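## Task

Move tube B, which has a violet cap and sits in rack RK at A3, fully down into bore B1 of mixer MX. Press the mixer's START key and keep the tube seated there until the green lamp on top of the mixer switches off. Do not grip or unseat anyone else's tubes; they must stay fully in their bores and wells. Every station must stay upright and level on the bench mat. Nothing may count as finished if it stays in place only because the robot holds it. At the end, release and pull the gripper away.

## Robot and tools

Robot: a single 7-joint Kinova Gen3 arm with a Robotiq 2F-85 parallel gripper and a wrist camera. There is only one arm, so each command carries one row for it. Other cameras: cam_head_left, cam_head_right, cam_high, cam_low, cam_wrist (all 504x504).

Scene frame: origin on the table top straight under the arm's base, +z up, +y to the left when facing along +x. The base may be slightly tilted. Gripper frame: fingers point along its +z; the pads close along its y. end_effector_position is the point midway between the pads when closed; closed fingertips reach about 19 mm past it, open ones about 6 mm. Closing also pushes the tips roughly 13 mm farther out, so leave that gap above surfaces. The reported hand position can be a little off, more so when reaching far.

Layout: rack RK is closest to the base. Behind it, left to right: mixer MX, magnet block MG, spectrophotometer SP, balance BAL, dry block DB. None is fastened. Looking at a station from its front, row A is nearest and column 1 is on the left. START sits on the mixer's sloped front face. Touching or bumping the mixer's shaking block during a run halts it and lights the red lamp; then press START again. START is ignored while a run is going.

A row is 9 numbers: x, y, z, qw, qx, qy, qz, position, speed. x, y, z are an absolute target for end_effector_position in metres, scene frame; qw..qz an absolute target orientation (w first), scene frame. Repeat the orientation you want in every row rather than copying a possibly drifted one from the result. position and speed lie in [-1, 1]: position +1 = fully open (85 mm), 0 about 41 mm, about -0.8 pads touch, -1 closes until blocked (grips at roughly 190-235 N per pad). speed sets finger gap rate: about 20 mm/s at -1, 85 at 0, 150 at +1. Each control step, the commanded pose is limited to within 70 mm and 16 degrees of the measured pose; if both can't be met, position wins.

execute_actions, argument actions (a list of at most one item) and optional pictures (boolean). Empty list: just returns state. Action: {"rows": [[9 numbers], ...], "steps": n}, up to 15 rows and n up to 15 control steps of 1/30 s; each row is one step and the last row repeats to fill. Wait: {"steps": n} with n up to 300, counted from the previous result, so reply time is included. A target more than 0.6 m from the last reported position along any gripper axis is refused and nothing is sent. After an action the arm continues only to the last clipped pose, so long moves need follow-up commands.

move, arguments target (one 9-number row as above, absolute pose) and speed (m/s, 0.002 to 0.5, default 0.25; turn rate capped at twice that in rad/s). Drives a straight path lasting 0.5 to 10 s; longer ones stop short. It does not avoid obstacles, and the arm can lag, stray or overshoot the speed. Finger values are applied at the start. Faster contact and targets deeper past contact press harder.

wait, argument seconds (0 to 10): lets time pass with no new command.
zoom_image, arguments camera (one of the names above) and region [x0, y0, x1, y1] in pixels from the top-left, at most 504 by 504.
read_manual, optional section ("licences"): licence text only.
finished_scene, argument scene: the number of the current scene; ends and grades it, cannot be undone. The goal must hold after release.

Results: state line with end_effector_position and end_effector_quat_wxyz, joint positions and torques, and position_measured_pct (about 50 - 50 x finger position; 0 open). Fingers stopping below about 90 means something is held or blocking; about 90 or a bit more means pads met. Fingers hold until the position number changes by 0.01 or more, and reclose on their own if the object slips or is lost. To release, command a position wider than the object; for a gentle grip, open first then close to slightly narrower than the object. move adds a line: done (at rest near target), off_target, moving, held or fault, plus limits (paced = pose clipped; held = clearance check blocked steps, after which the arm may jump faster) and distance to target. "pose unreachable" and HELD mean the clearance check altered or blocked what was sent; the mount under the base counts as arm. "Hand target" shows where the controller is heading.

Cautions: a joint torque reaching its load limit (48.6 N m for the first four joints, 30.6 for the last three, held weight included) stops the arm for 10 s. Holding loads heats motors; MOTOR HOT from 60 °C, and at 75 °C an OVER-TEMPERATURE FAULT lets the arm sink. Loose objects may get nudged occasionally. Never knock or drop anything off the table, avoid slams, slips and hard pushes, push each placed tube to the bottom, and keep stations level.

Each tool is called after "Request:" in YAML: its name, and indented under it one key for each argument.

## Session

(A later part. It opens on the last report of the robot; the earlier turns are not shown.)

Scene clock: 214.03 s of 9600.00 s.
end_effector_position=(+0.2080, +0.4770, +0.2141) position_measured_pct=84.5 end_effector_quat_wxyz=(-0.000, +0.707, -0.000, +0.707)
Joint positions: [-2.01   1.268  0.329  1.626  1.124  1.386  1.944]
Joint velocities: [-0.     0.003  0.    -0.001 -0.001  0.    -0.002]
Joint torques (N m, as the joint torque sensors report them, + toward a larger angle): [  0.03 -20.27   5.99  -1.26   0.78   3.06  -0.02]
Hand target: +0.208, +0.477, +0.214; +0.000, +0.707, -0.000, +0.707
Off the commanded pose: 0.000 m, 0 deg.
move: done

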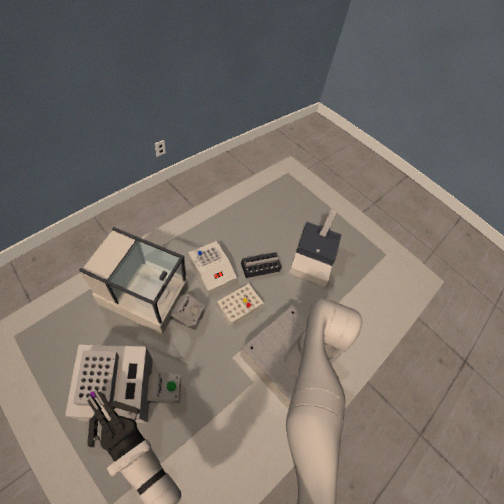

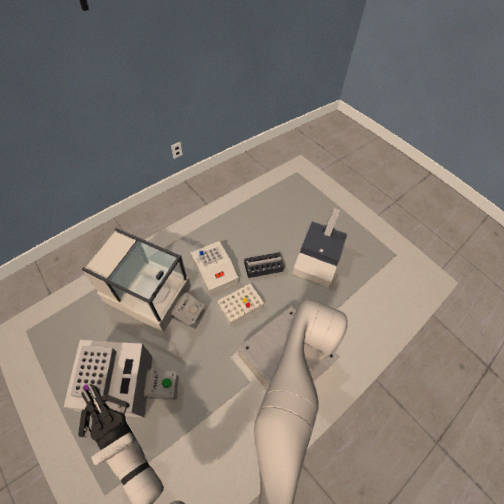

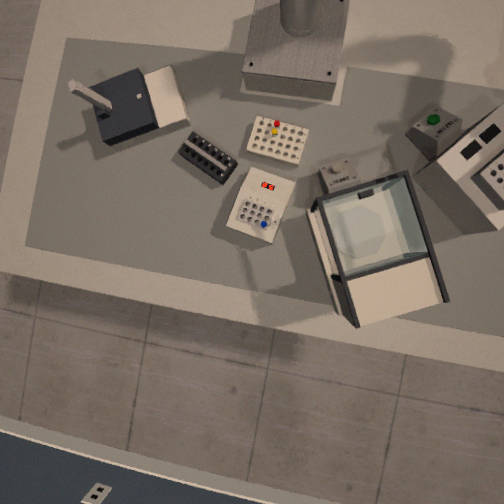

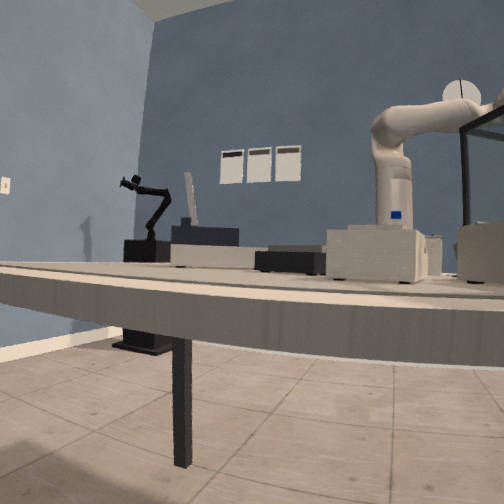

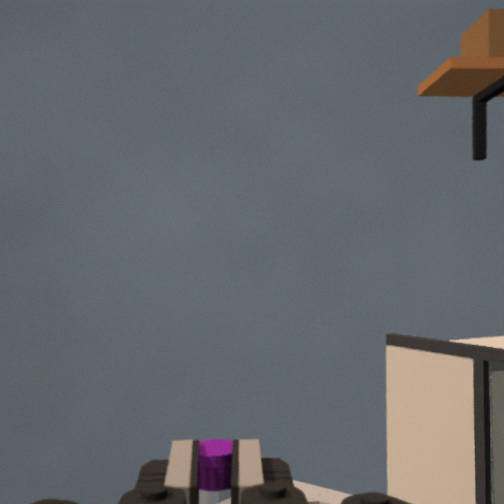

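Request:
move:
  target: [0.208, 0.477, 0.206, 0, 0.7071, 0, 0.7071, -1, 0]
  speed: 0.01

Request:
zoom_image:
  camera: "cam_head_left"
  region: [50, 340, 160, 430]

Scene clock: 218.53 s of 9600.00 s.
end_effector_position=(+0.2084, +0.4772, +0.2099) position_measured_pct=84.5 end_effector_quat_wxyz=(-0.001, +0.705, -0.002, +0.710)
Joint positions: [-2.008  1.283  0.327  1.617  1.124  1.392  1.935]
Joint velocities: [ 0.003 -0.    -0.006 -0.001  0.003  0.005 -0.003]
Joint torques (N m, as the joint torque sensors report them, + toward a larger angle): [  0.23 -17.48   4.6   -1.3    0.34   0.14   0.16]
Hand target: +0.208, +0.477, +0.206; +0.000, +0.707, -0.000, +0.707
Off the commanded pose: 0.004 m, 0 deg.
move: off_target

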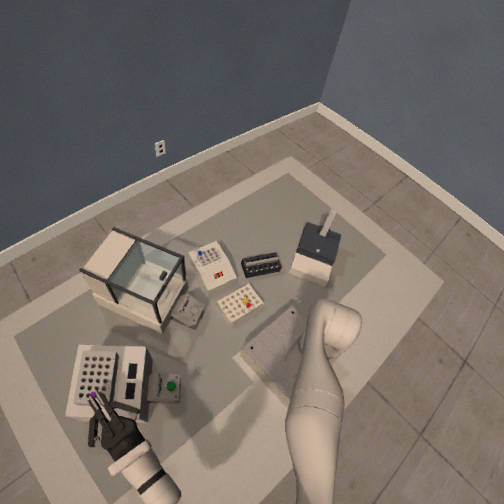

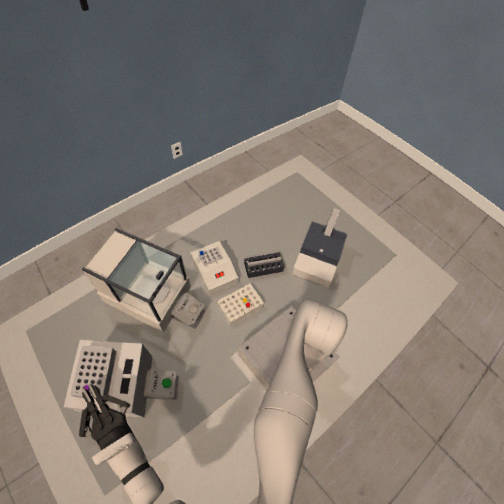

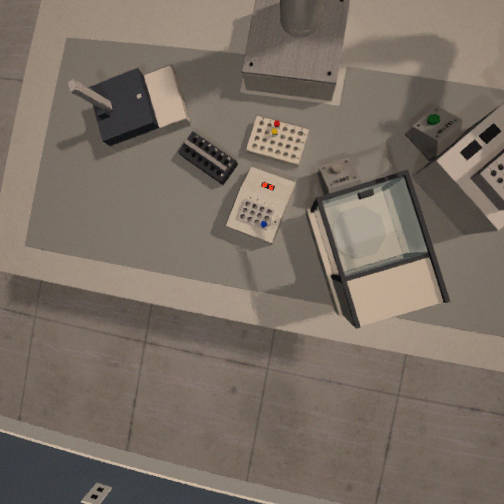

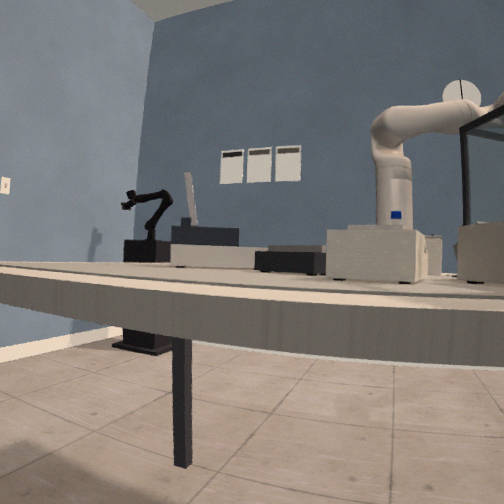

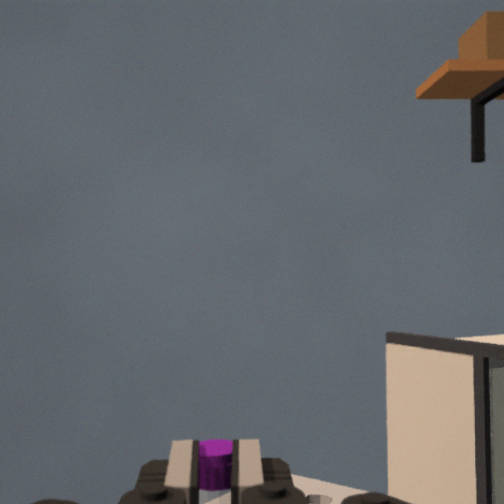

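Region (50, 340, 160, 430) of cam_head_left's 504x504 image, scaled by 4.582, with more detail than that image has; it fills the top 412 rows of this view, and the rest is white.

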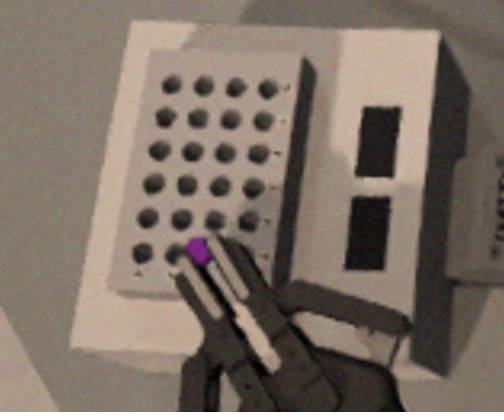

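Contact at 0.21. Release there.

Request:
move:
  target: [0.208, 0.477, 0.212, 0, 0.7071, 0, 0.7071, -0.3, -0.5]
  speed: 0.02

Request:
move:
  target: [0.16, 0.477, 0.216, 0, 0.7071, 0, 0.7071, -0.3, 0]
  speed: 0.05

Request:
zoom_image:
  camera: "cam_head_left"
  region: [50, 340, 160, 430]

Scene clock: 221.30 s of 9600.00 s.
end_effector_position=(+0.2080, +0.4770, +0.2119) position_measured_pct=65.1 end_effector_quat_wxyz=(+0.000, +0.707, +0.000, +0.707)
Joint positions: [-2.008  1.272  0.325  1.623  1.125  1.388  1.941]
Joint velocities: [-0.    -0.002  0.     0.001  0.    -0.001 -0.001]
Joint torques (N m, as the joint torque sensors report them, + toward a larger angle): [ -0.2  -19.81   6.36  -1.19   1.47   3.27   0.17]
Hand target: +0.208, +0.477, +0.212; -0.000, +0.707, -0.000, +0.707
Off the commanded pose: 0.000 m, 0 deg.
move: done

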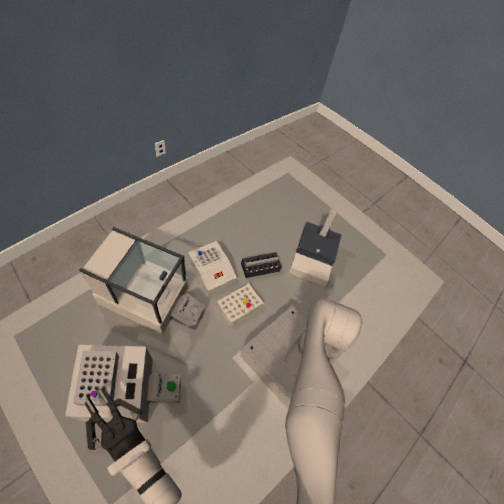

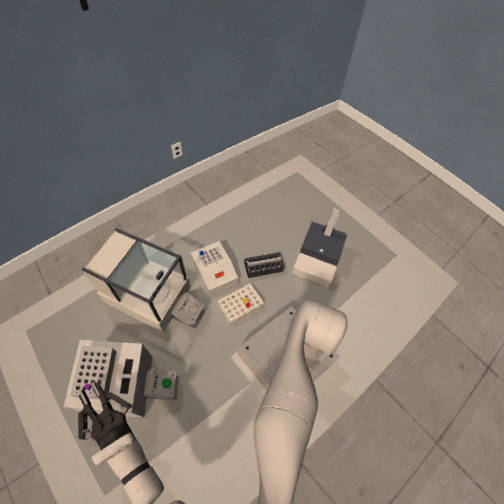

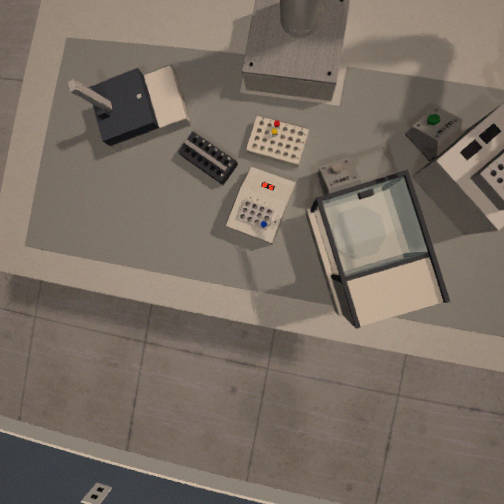

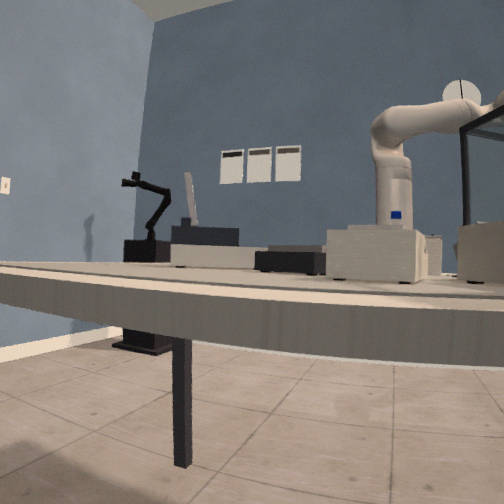

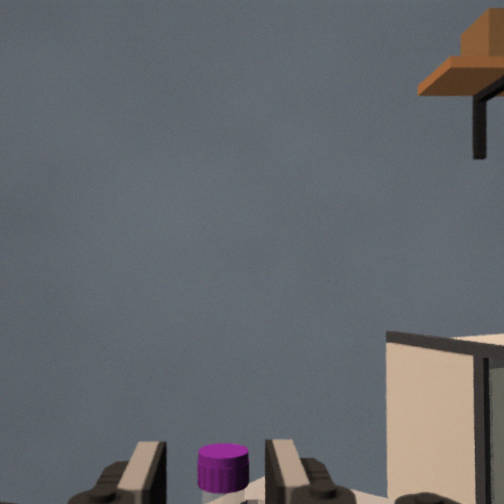

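Scene clock: 222.60 s of 9600.00 s.
end_effector_position=(+0.1601, +0.4770, +0.2160) position_measured_pct=65.1 end_effector_quat_wxyz=(-0.000, +0.707, -0.000, +0.707)
Joint positions: [-2.075  1.264  0.291  1.581  1.06   1.466  1.979]
Joint velocities: [-0.002 -0.    -0.001 -0.002 -0.001  0.002  0.   ]
Joint torques (N m, as the joint torque sensors report them, + toward a larger angle): [  0.15 -20.03   6.23  -1.29   1.39   2.99   0.09]
Hand target: +0.160, +0.477, +0.216; -0.000, +0.707, -0.000, +0.707
Off the commanded pose: 0.000 m, 0 deg.
move: done

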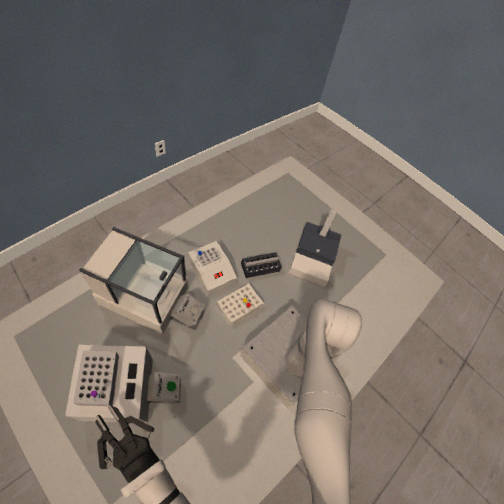

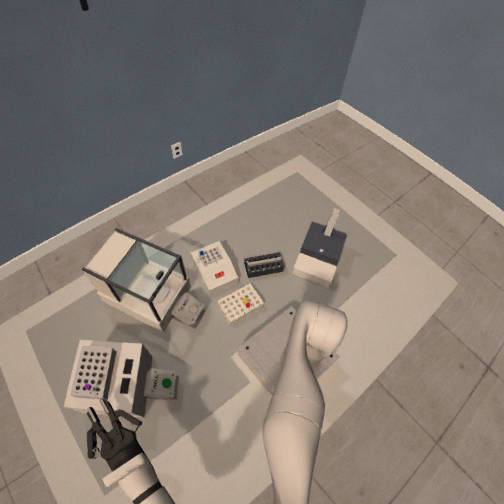

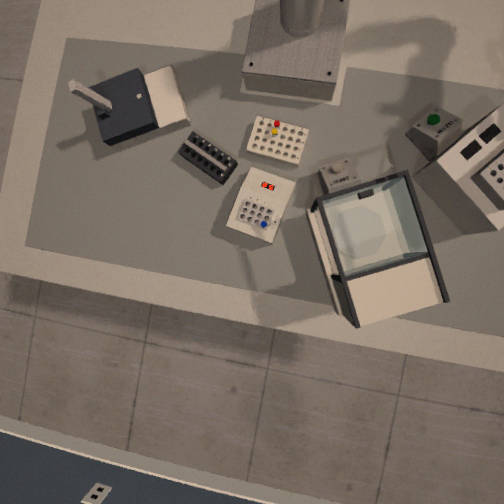

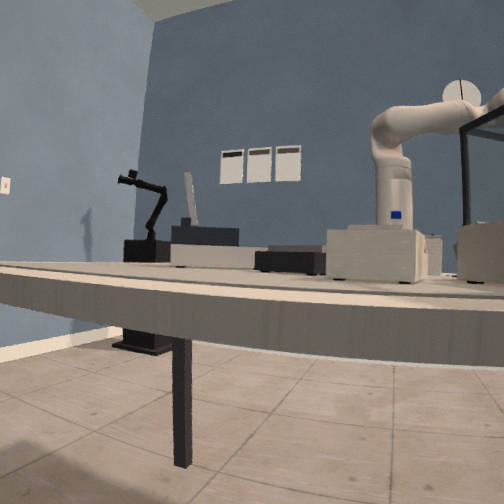

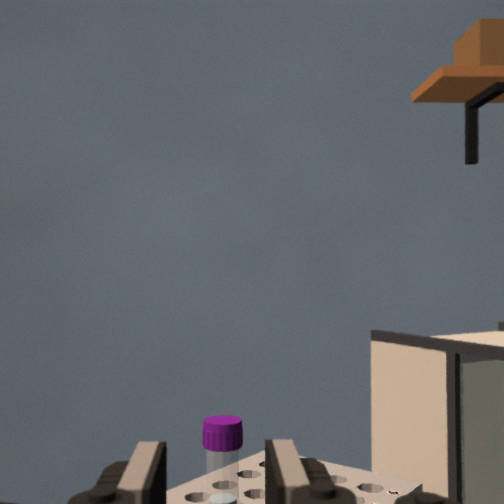

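Region (50, 340, 160, 430) of cam_head_left's 504x504 image, scaled by 4.582, with more detail than that image has; it fills the top 412 rows of this view, and the rest is white.

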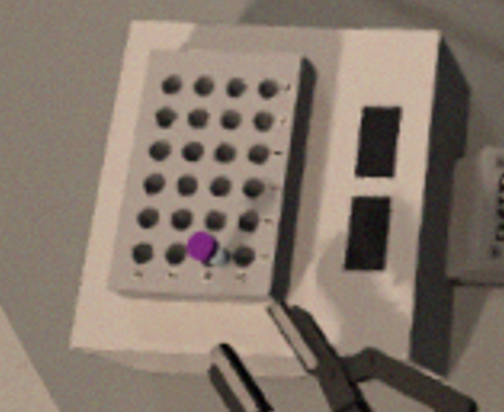

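Request:
move:
  target: [0.16, 0.477, 0.33, 0, 0.7071, 0, 0.7071, -1, 0]
  speed: 0.15

Request:
move:
  target: [0.252, 0.486, 0.31, 0, 1, 0, 0, -1, 0]
  speed: 0.2

Scene clock: 226.30 s of 9600.00 s.
end_effector_position=(+0.1601, +0.4770, +0.3299) position_measured_pct=91.7 end_effector_quat_wxyz=(+0.000, +0.707, +0.000, +0.707)
Joint positions: [-2.099  1.02   0.335  1.665  1.104  1.513  2.13 ]
Joint velocities: [-0.001 -0.007  0.001  0.001 -0.     0.     0.003]
Joint torques (N m, as the joint torque sensors report them, + toward a larger angle): [  0.21 -18.74   5.59  -2.69   1.64   2.84   0.42]
Hand target: +0.160, +0.477, +0.330; -0.000, +0.707, +0.000, +0.707
Off the commanded pose: 0.000 m, 0 deg.
move: done

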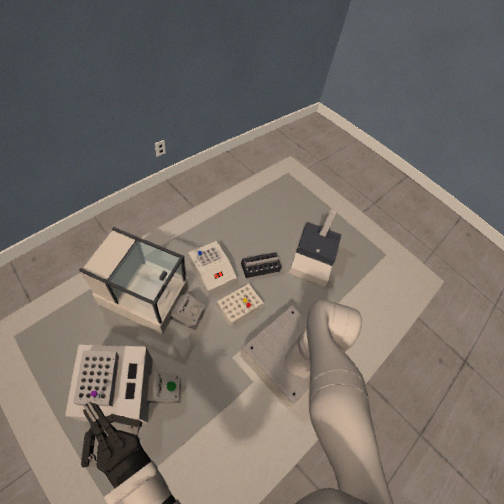

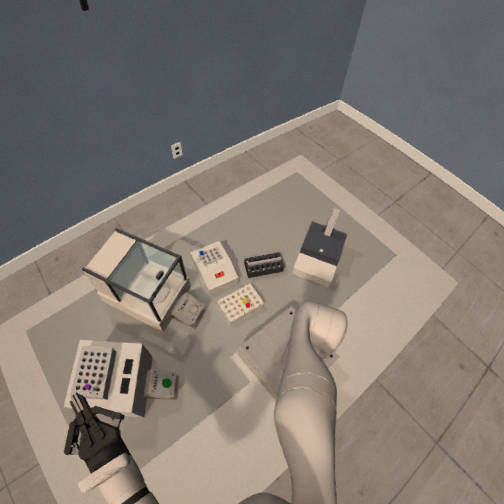

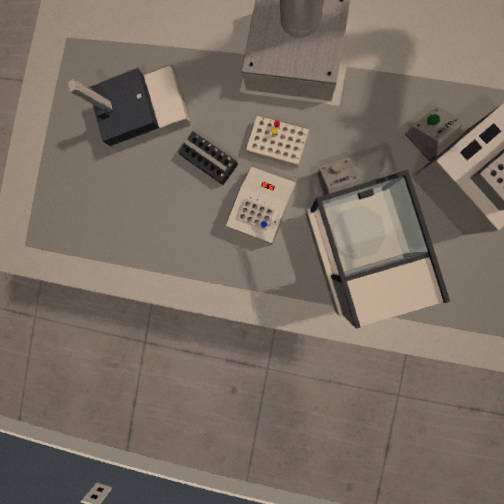

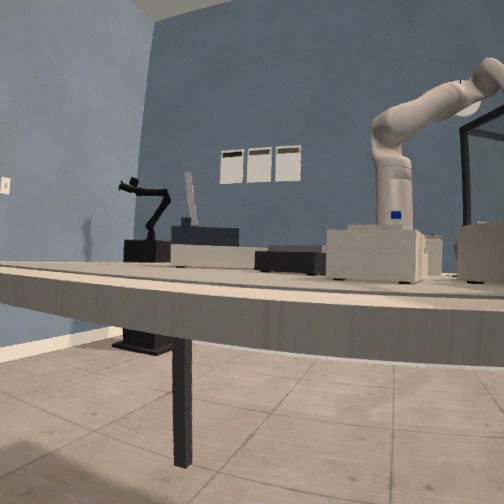

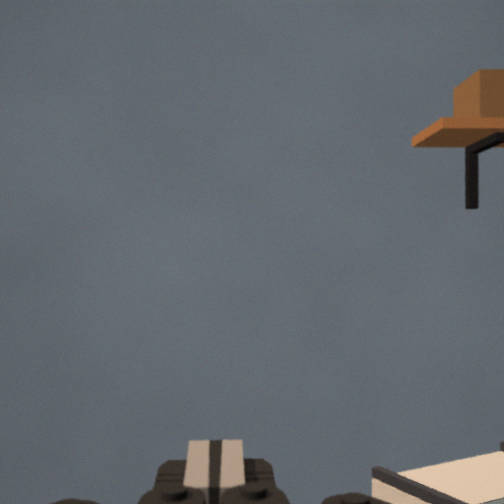

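Scene clock: 230.67 s of 9600.00 s.
end_effector_position=(+0.2526, +0.4853, +0.3106) position_measured_pct=91.7 end_effector_quat_wxyz=(-0.001, +1.000, -0.001, +0.002)
Joint positions: [-1.036  0.635 -0.135  1.23   0.09   1.287  3.508]
Joint velocities: [ 0.009  0.007  0.003 -0.006 -0.004  0.005  0.005]
Joint torques (N m, as the joint torque sensors report them, + toward a larger angle): [ -0.27 -20.38  -0.06  -8.39  -0.21  -0.44   0.44]
Hand target: +0.253, +0.485, +0.310; -0.001, +1.000, -0.001, +0.002
Off the commanded pose: 0.001 m, 0 deg.
move: done

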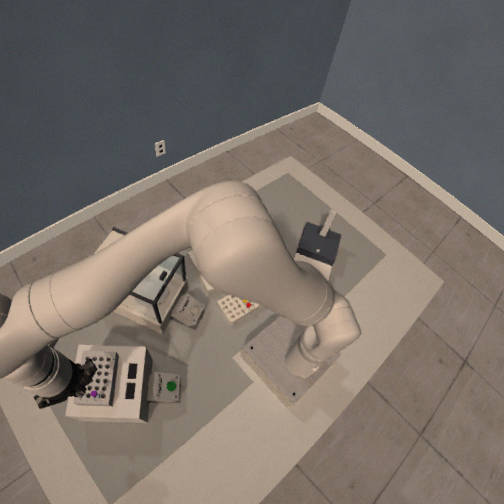

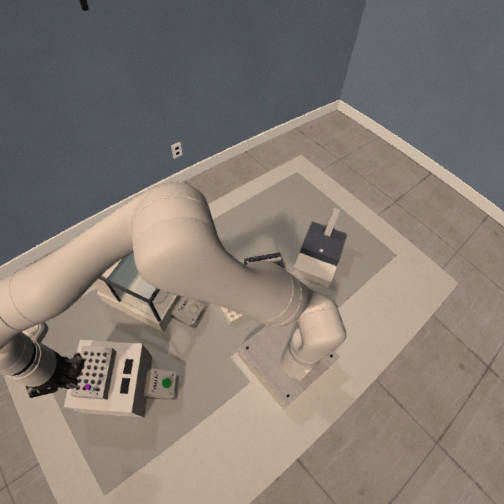

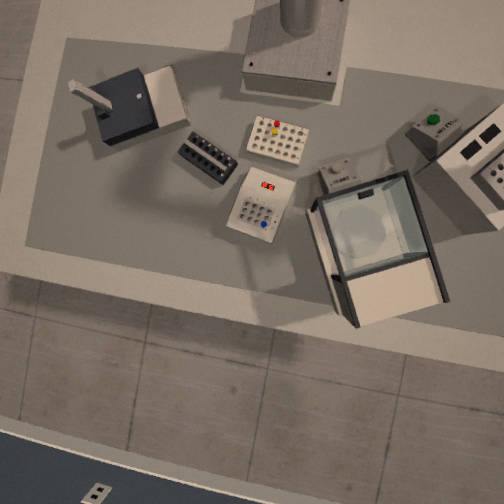

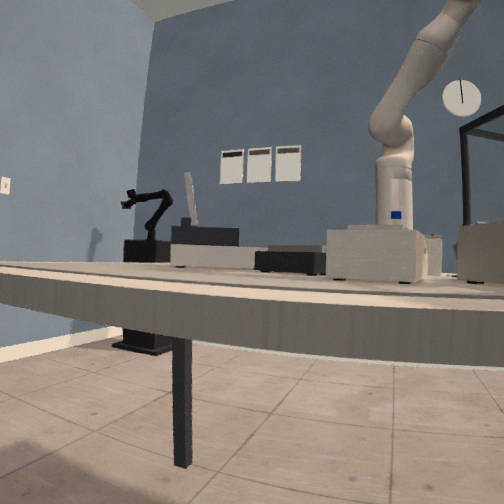

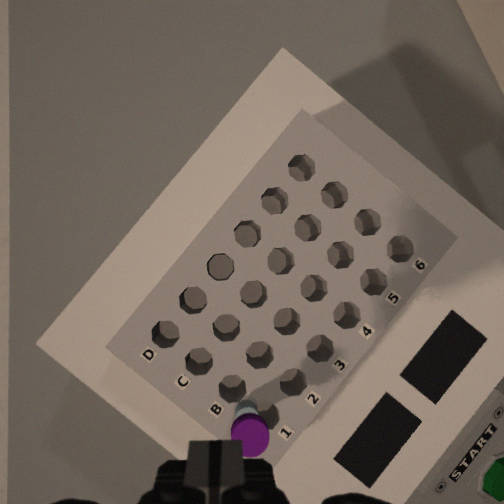

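Request:
move:
  target: [0.2445, 0.478, 0.28, 0, 1, 0, 0, -0.3, 0]
  speed: 0.08

Request:
move:
  target: [0.2445, 0.478, 0.236, 0, 1, 0, 0, -0.3, 0]
  speed: 0.04

Request:
move:
  target: [0.2445, 0.478, 0.236, 0, 1, 0, 0, -1, -0.5]
  speed: 0.04

Scene clock: 239.33 s of 9600.00 s.
end_effector_position=(+0.2445, +0.4781, +0.2800) position_measured_pct=65.1 end_effector_quat_wxyz=(+0.000, +1.000, +0.000, -0.000)
Joint positions: [-1.036  0.64  -0.139  1.324  0.092  1.192  3.498]
Joint velocities: [ 0.001 -0.001  0.     0.005  0.    -0.005 -0.   ]
Joint torques (N m, as the joint torque sensors report them, + toward a larger angle): [ -0.52 -20.55   0.16  -8.18   0.13  -0.52  -0.06]
Hand target: +0.244, +0.478, +0.280; -0.000, +1.000, +0.000, -0.000
Off the commanded pose: 0.000 m, 0 deg.
move: done

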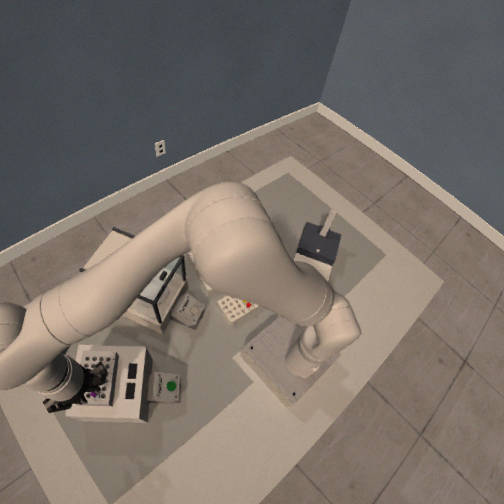

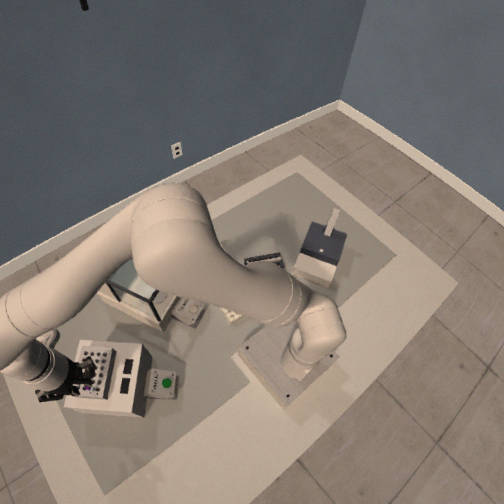

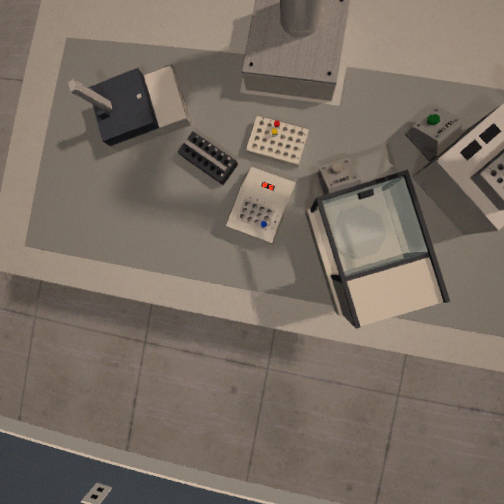

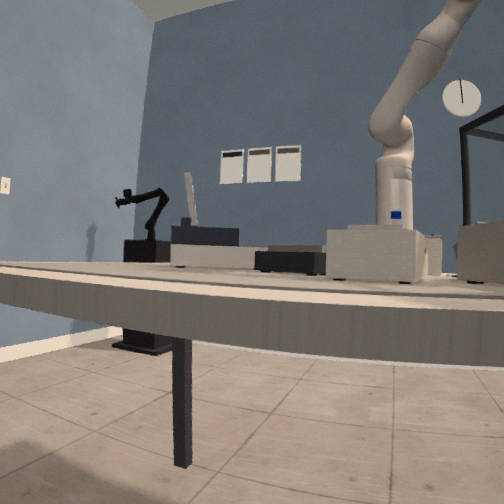

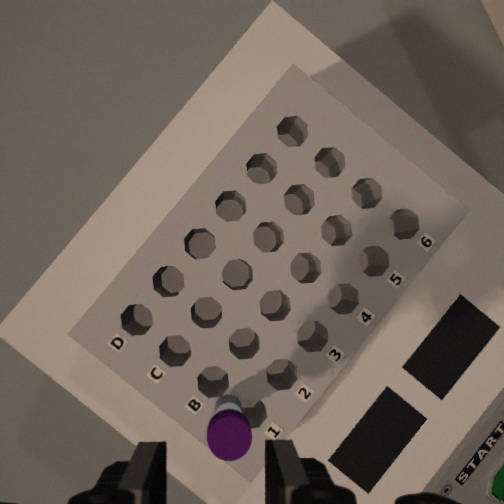

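Scene clock: 240.73 s of 9600.00 s.
end_effector_position=(+0.2445, +0.4781, +0.2361) position_measured_pct=65.1 end_effector_quat_wxyz=(-0.000, +1.000, +0.000, -0.000)
Joint positions: [-1.036  0.685 -0.136  1.393  0.101  1.078  3.49 ]
Joint velocities: [-0.001  0.002 -0.001  0.     0.001 -0.003 -0.002]
Joint torques (N m, as the joint torque sensors report them, + toward a larger angle): [ -0.05 -20.45   0.09  -7.79  -0.02  -0.19   0.35]
Hand target: +0.244, +0.478, +0.236; -0.000, +1.000, +0.000, -0.000
Off the commanded pose: 0.000 m, 0 deg.
move: done

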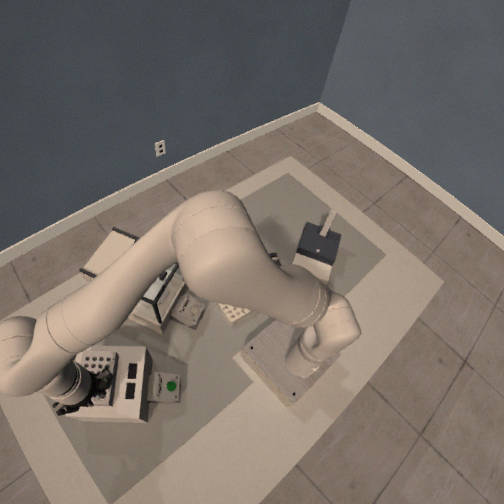

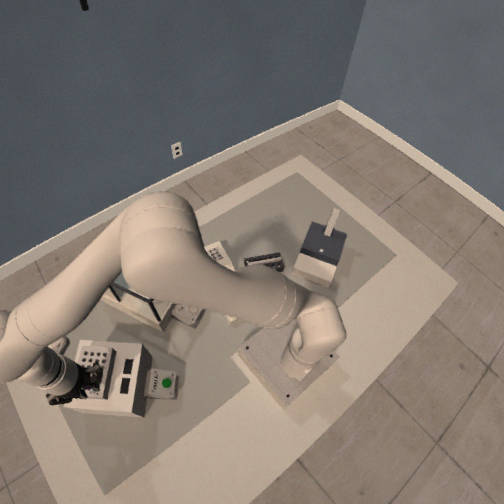

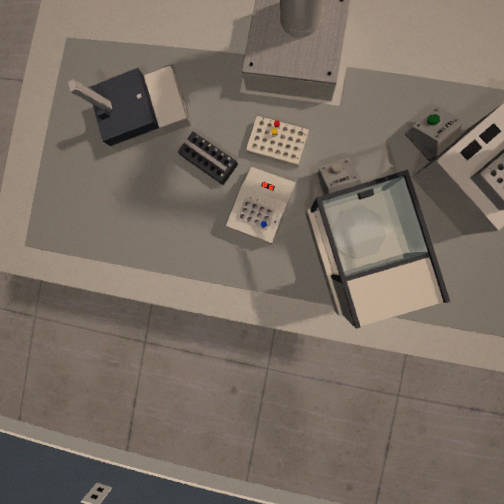

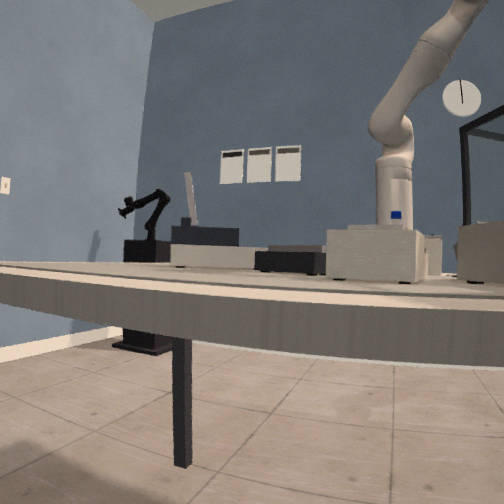

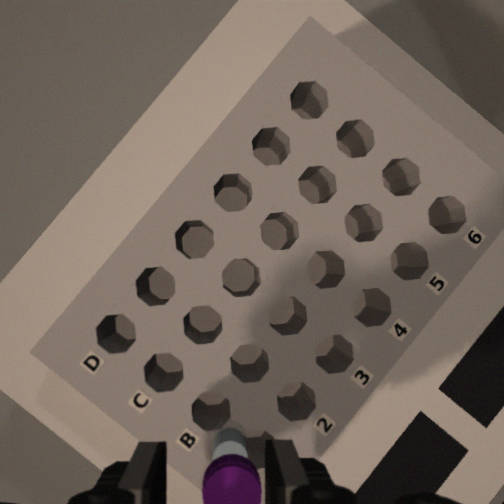

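Scene clock: 241.43 s of 9600.00 s.
end_effector_position=(+0.2445, +0.4780, +0.2362) position_measured_pct=82.9 end_effector_quat_wxyz=(-0.000, +1.000, -0.000, +0.000)
Joint positions: [-1.036  0.685 -0.136  1.393  0.101  1.078  3.489]
Joint velocities: [-0.     0.     0.001  0.    -0.     0.    -0.   ]
Joint torques (N m, as the joint torque sensors report them, + toward a larger angle): [ -0.26 -20.25   0.01  -7.9   -0.01  -0.44   0.27]
Hand target: +0.244, +0.478, +0.236; +0.000, +1.000, +0.000, -0.000
Off the commanded pose: 0.000 m, 0 deg.
move: done

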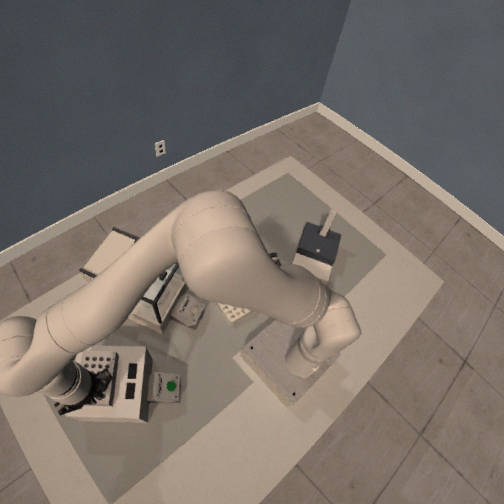

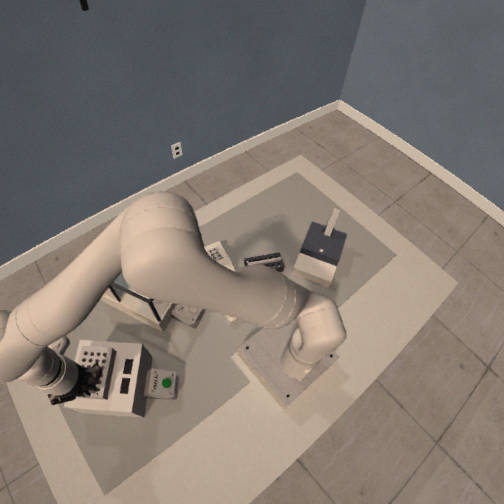

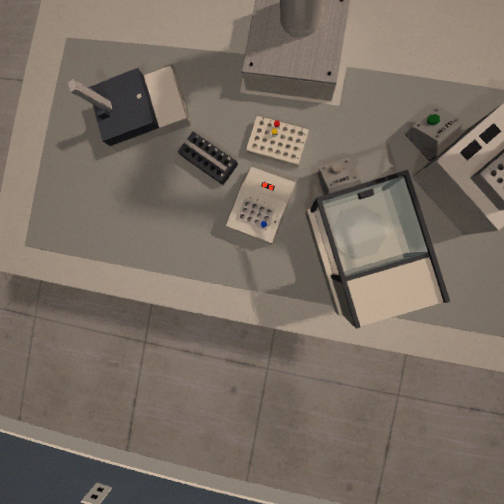

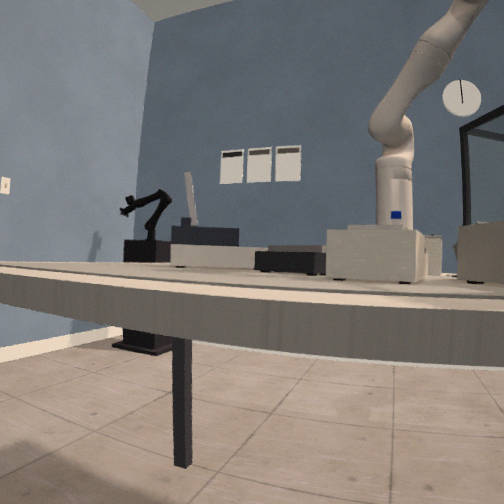

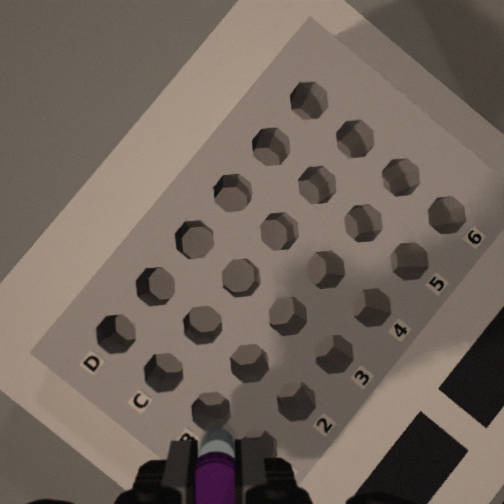

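Request:
move:
  target: [0.2445, 0.478, 0.241, 0, 1, 0, 0, -1, 0]
  speed: 0.02

Request:
move:
  target: [0.254, 0.4803, 0.241, 0, 1, 0, 0, -1, 0]
  speed: 0.02

Request:
move:
  target: [0.254, 0.4803, 0.221, 0, 1, 0, 0, -1, 0]
  speed: 0.01

Scene clock: 245.57 s of 9600.00 s.
end_effector_position=(+0.2445, +0.4780, +0.2409) position_measured_pct=82.9 end_effector_quat_wxyz=(+0.000, +1.000, -0.000, +0.000)
Joint positions: [-1.036  0.68  -0.136  1.386  0.1    1.091  3.49 ]
Joint velocities: [-0.    -0.001  0.    -0.002  0.     0.002  0.001]
Joint torques (N m, as the joint torque sensors report them, + toward a larger angle): [ -0.26 -20.54  -0.01  -7.59   0.26  -0.02   0.07]
Hand target: +0.245, +0.478, +0.241; +0.000, +1.000, -0.000, +0.000
Off the commanded pose: 0.000 m, 0 deg.
move: done

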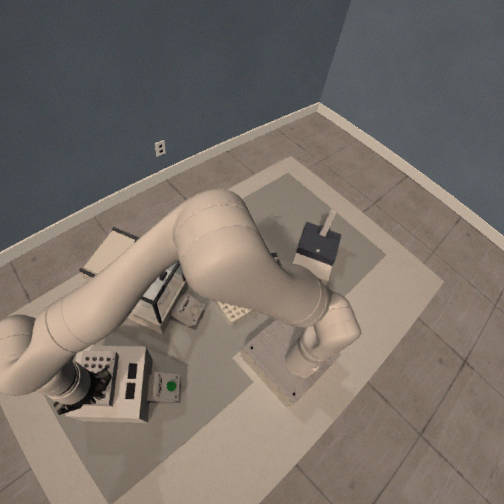

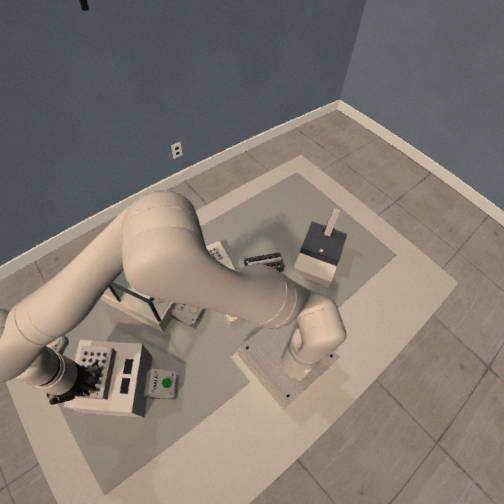

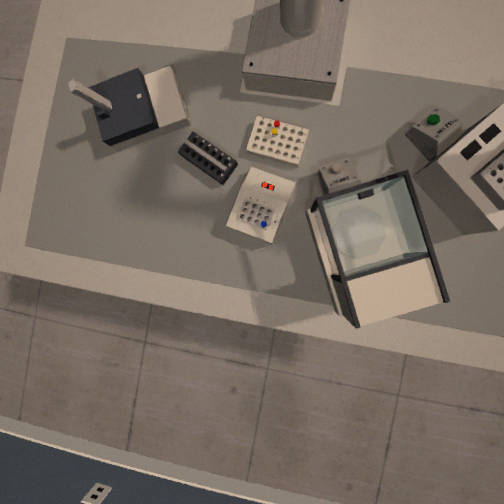

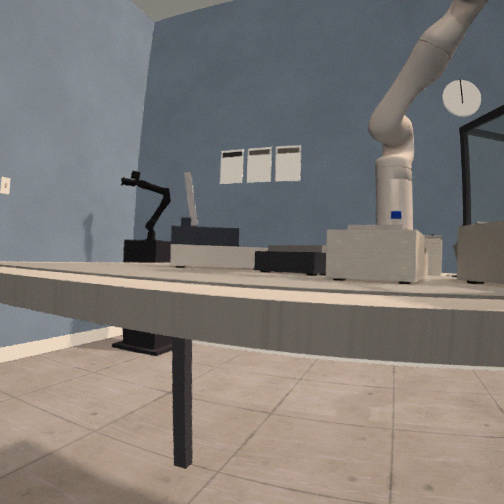

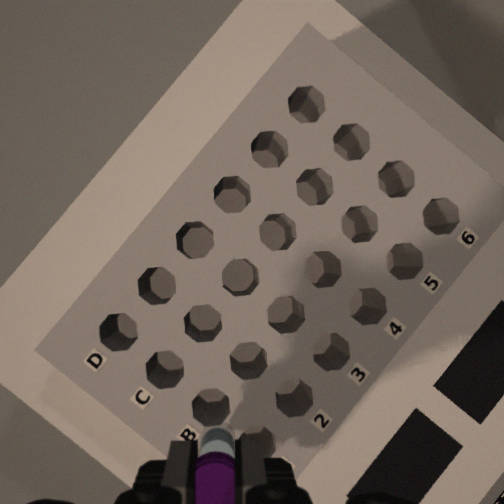

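Scene clock: 246.30 s of 9600.00 s.
end_effector_position=(+0.2539, +0.4803, +0.2411) position_measured_pct=82.9 end_effector_quat_wxyz=(-0.000, +1.000, +0.000, +0.000)
Joint positions: [-1.024  0.693 -0.135  1.359  0.1    1.104  3.505]
Joint velocities: [ 0.002  0.002  0.    -0.004  0.     0.002  0.   ]
Joint torques (N m, as the joint torque sensors report them, + toward a larger angle): [ -0.08 -21.06   0.37  -7.65  -0.13  -0.4    0.38]
Hand target: +0.254, +0.480, +0.241; +0.000, +1.000, -0.000, +0.000
Off the commanded pose: 0.000 m, 0 deg.
move: done

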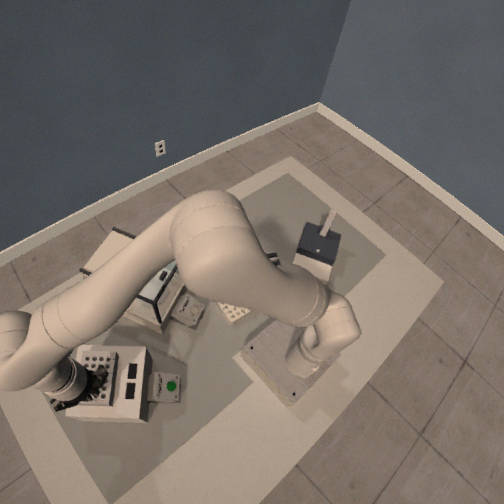

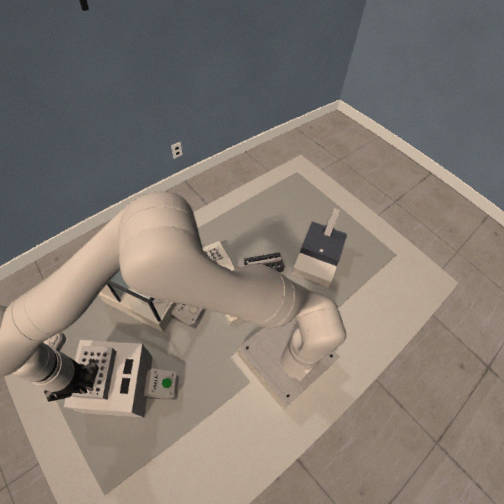

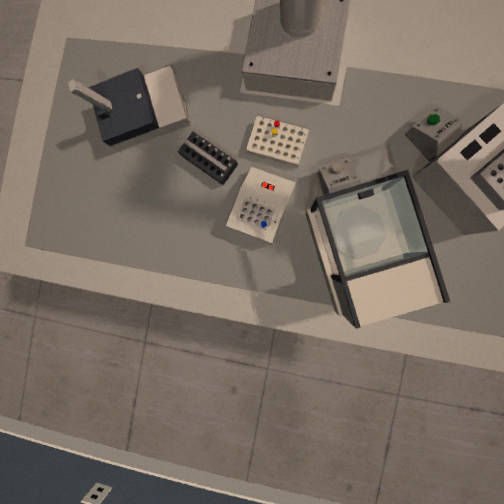

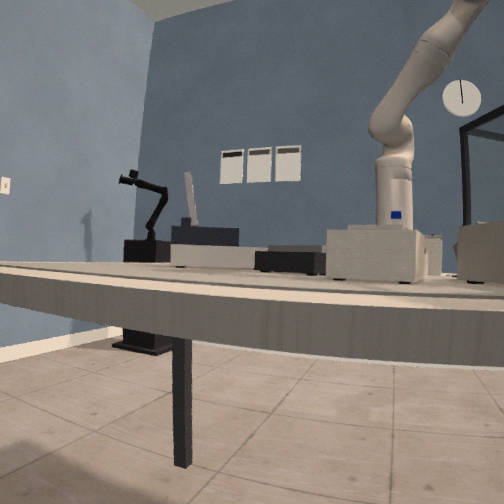

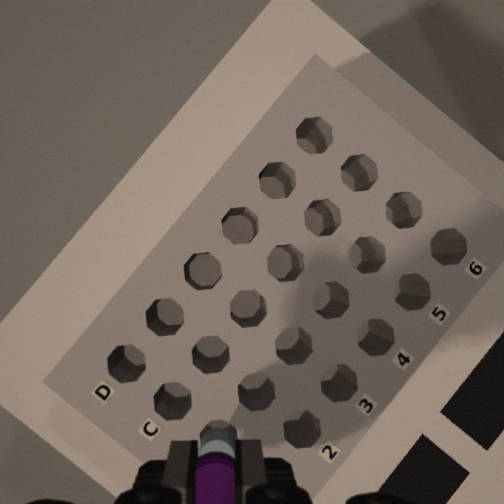

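Scene clock: 248.53 s of 9600.00 s.
end_effector_position=(+0.2558, +0.4845, +0.2342) position_measured_pct=82.9 end_effector_quat_wxyz=(-0.010, +1.000, -0.000, +0.005)
Joint positions: [-1.024  0.696 -0.136  1.379  0.104  1.059  3.502]
Joint velocities: [ 0.001 -0.    -0.002  0.002  0.001 -0.002 -0.001]
Joint torques (N m, as the joint torque sensors report them, + toward a larger angle): [-0.12 -3.76  0.12 -2.29  0.41 -2.57  0.45]
Hand target: +0.254, +0.480, +0.221; -0.000, +1.000, +0.000, -0.000
Off the commanded pose: 0.014 m, 1 deg.
move: off_target

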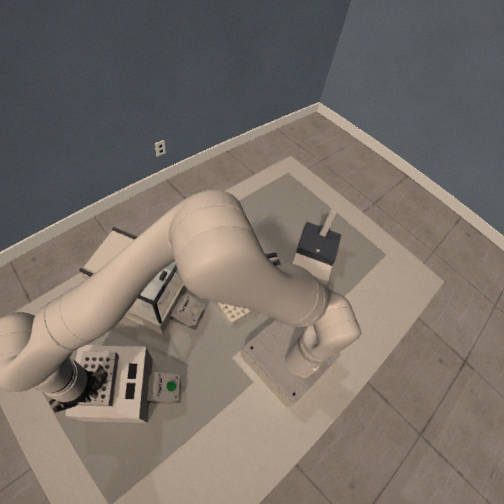

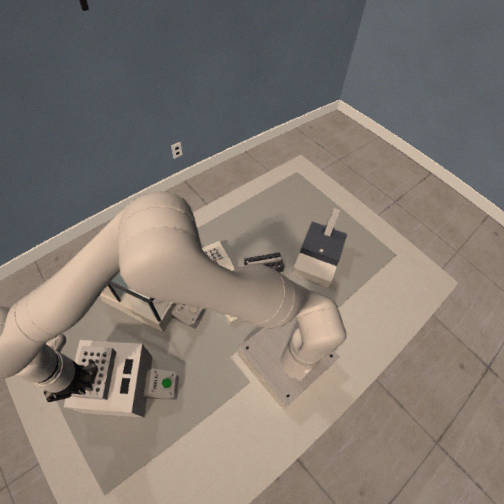

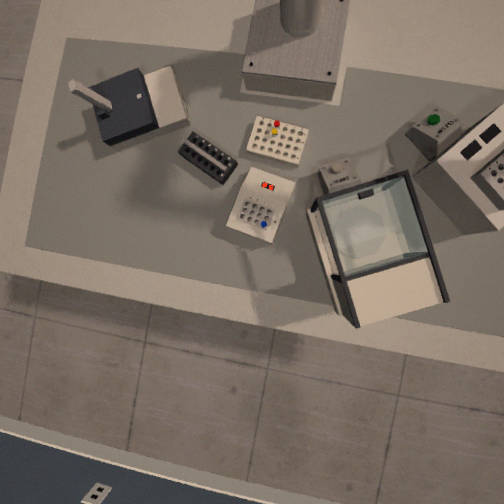

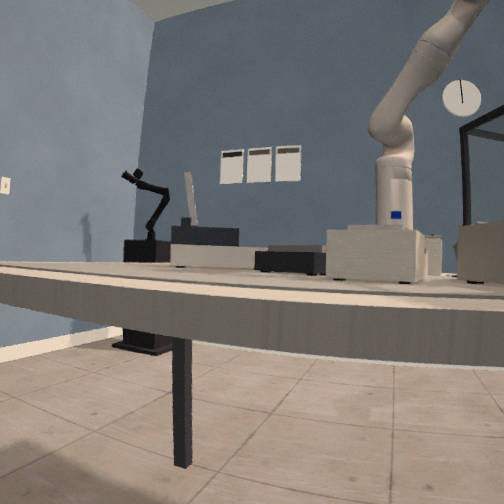

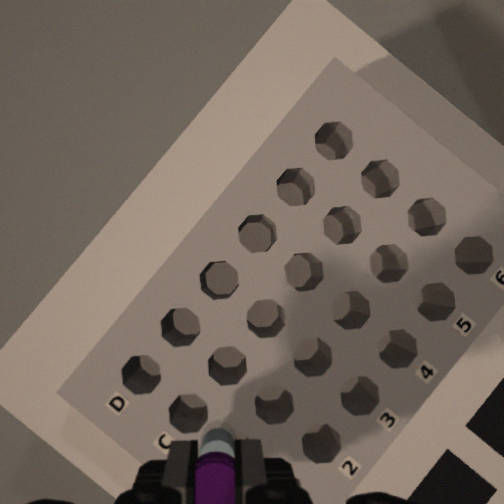

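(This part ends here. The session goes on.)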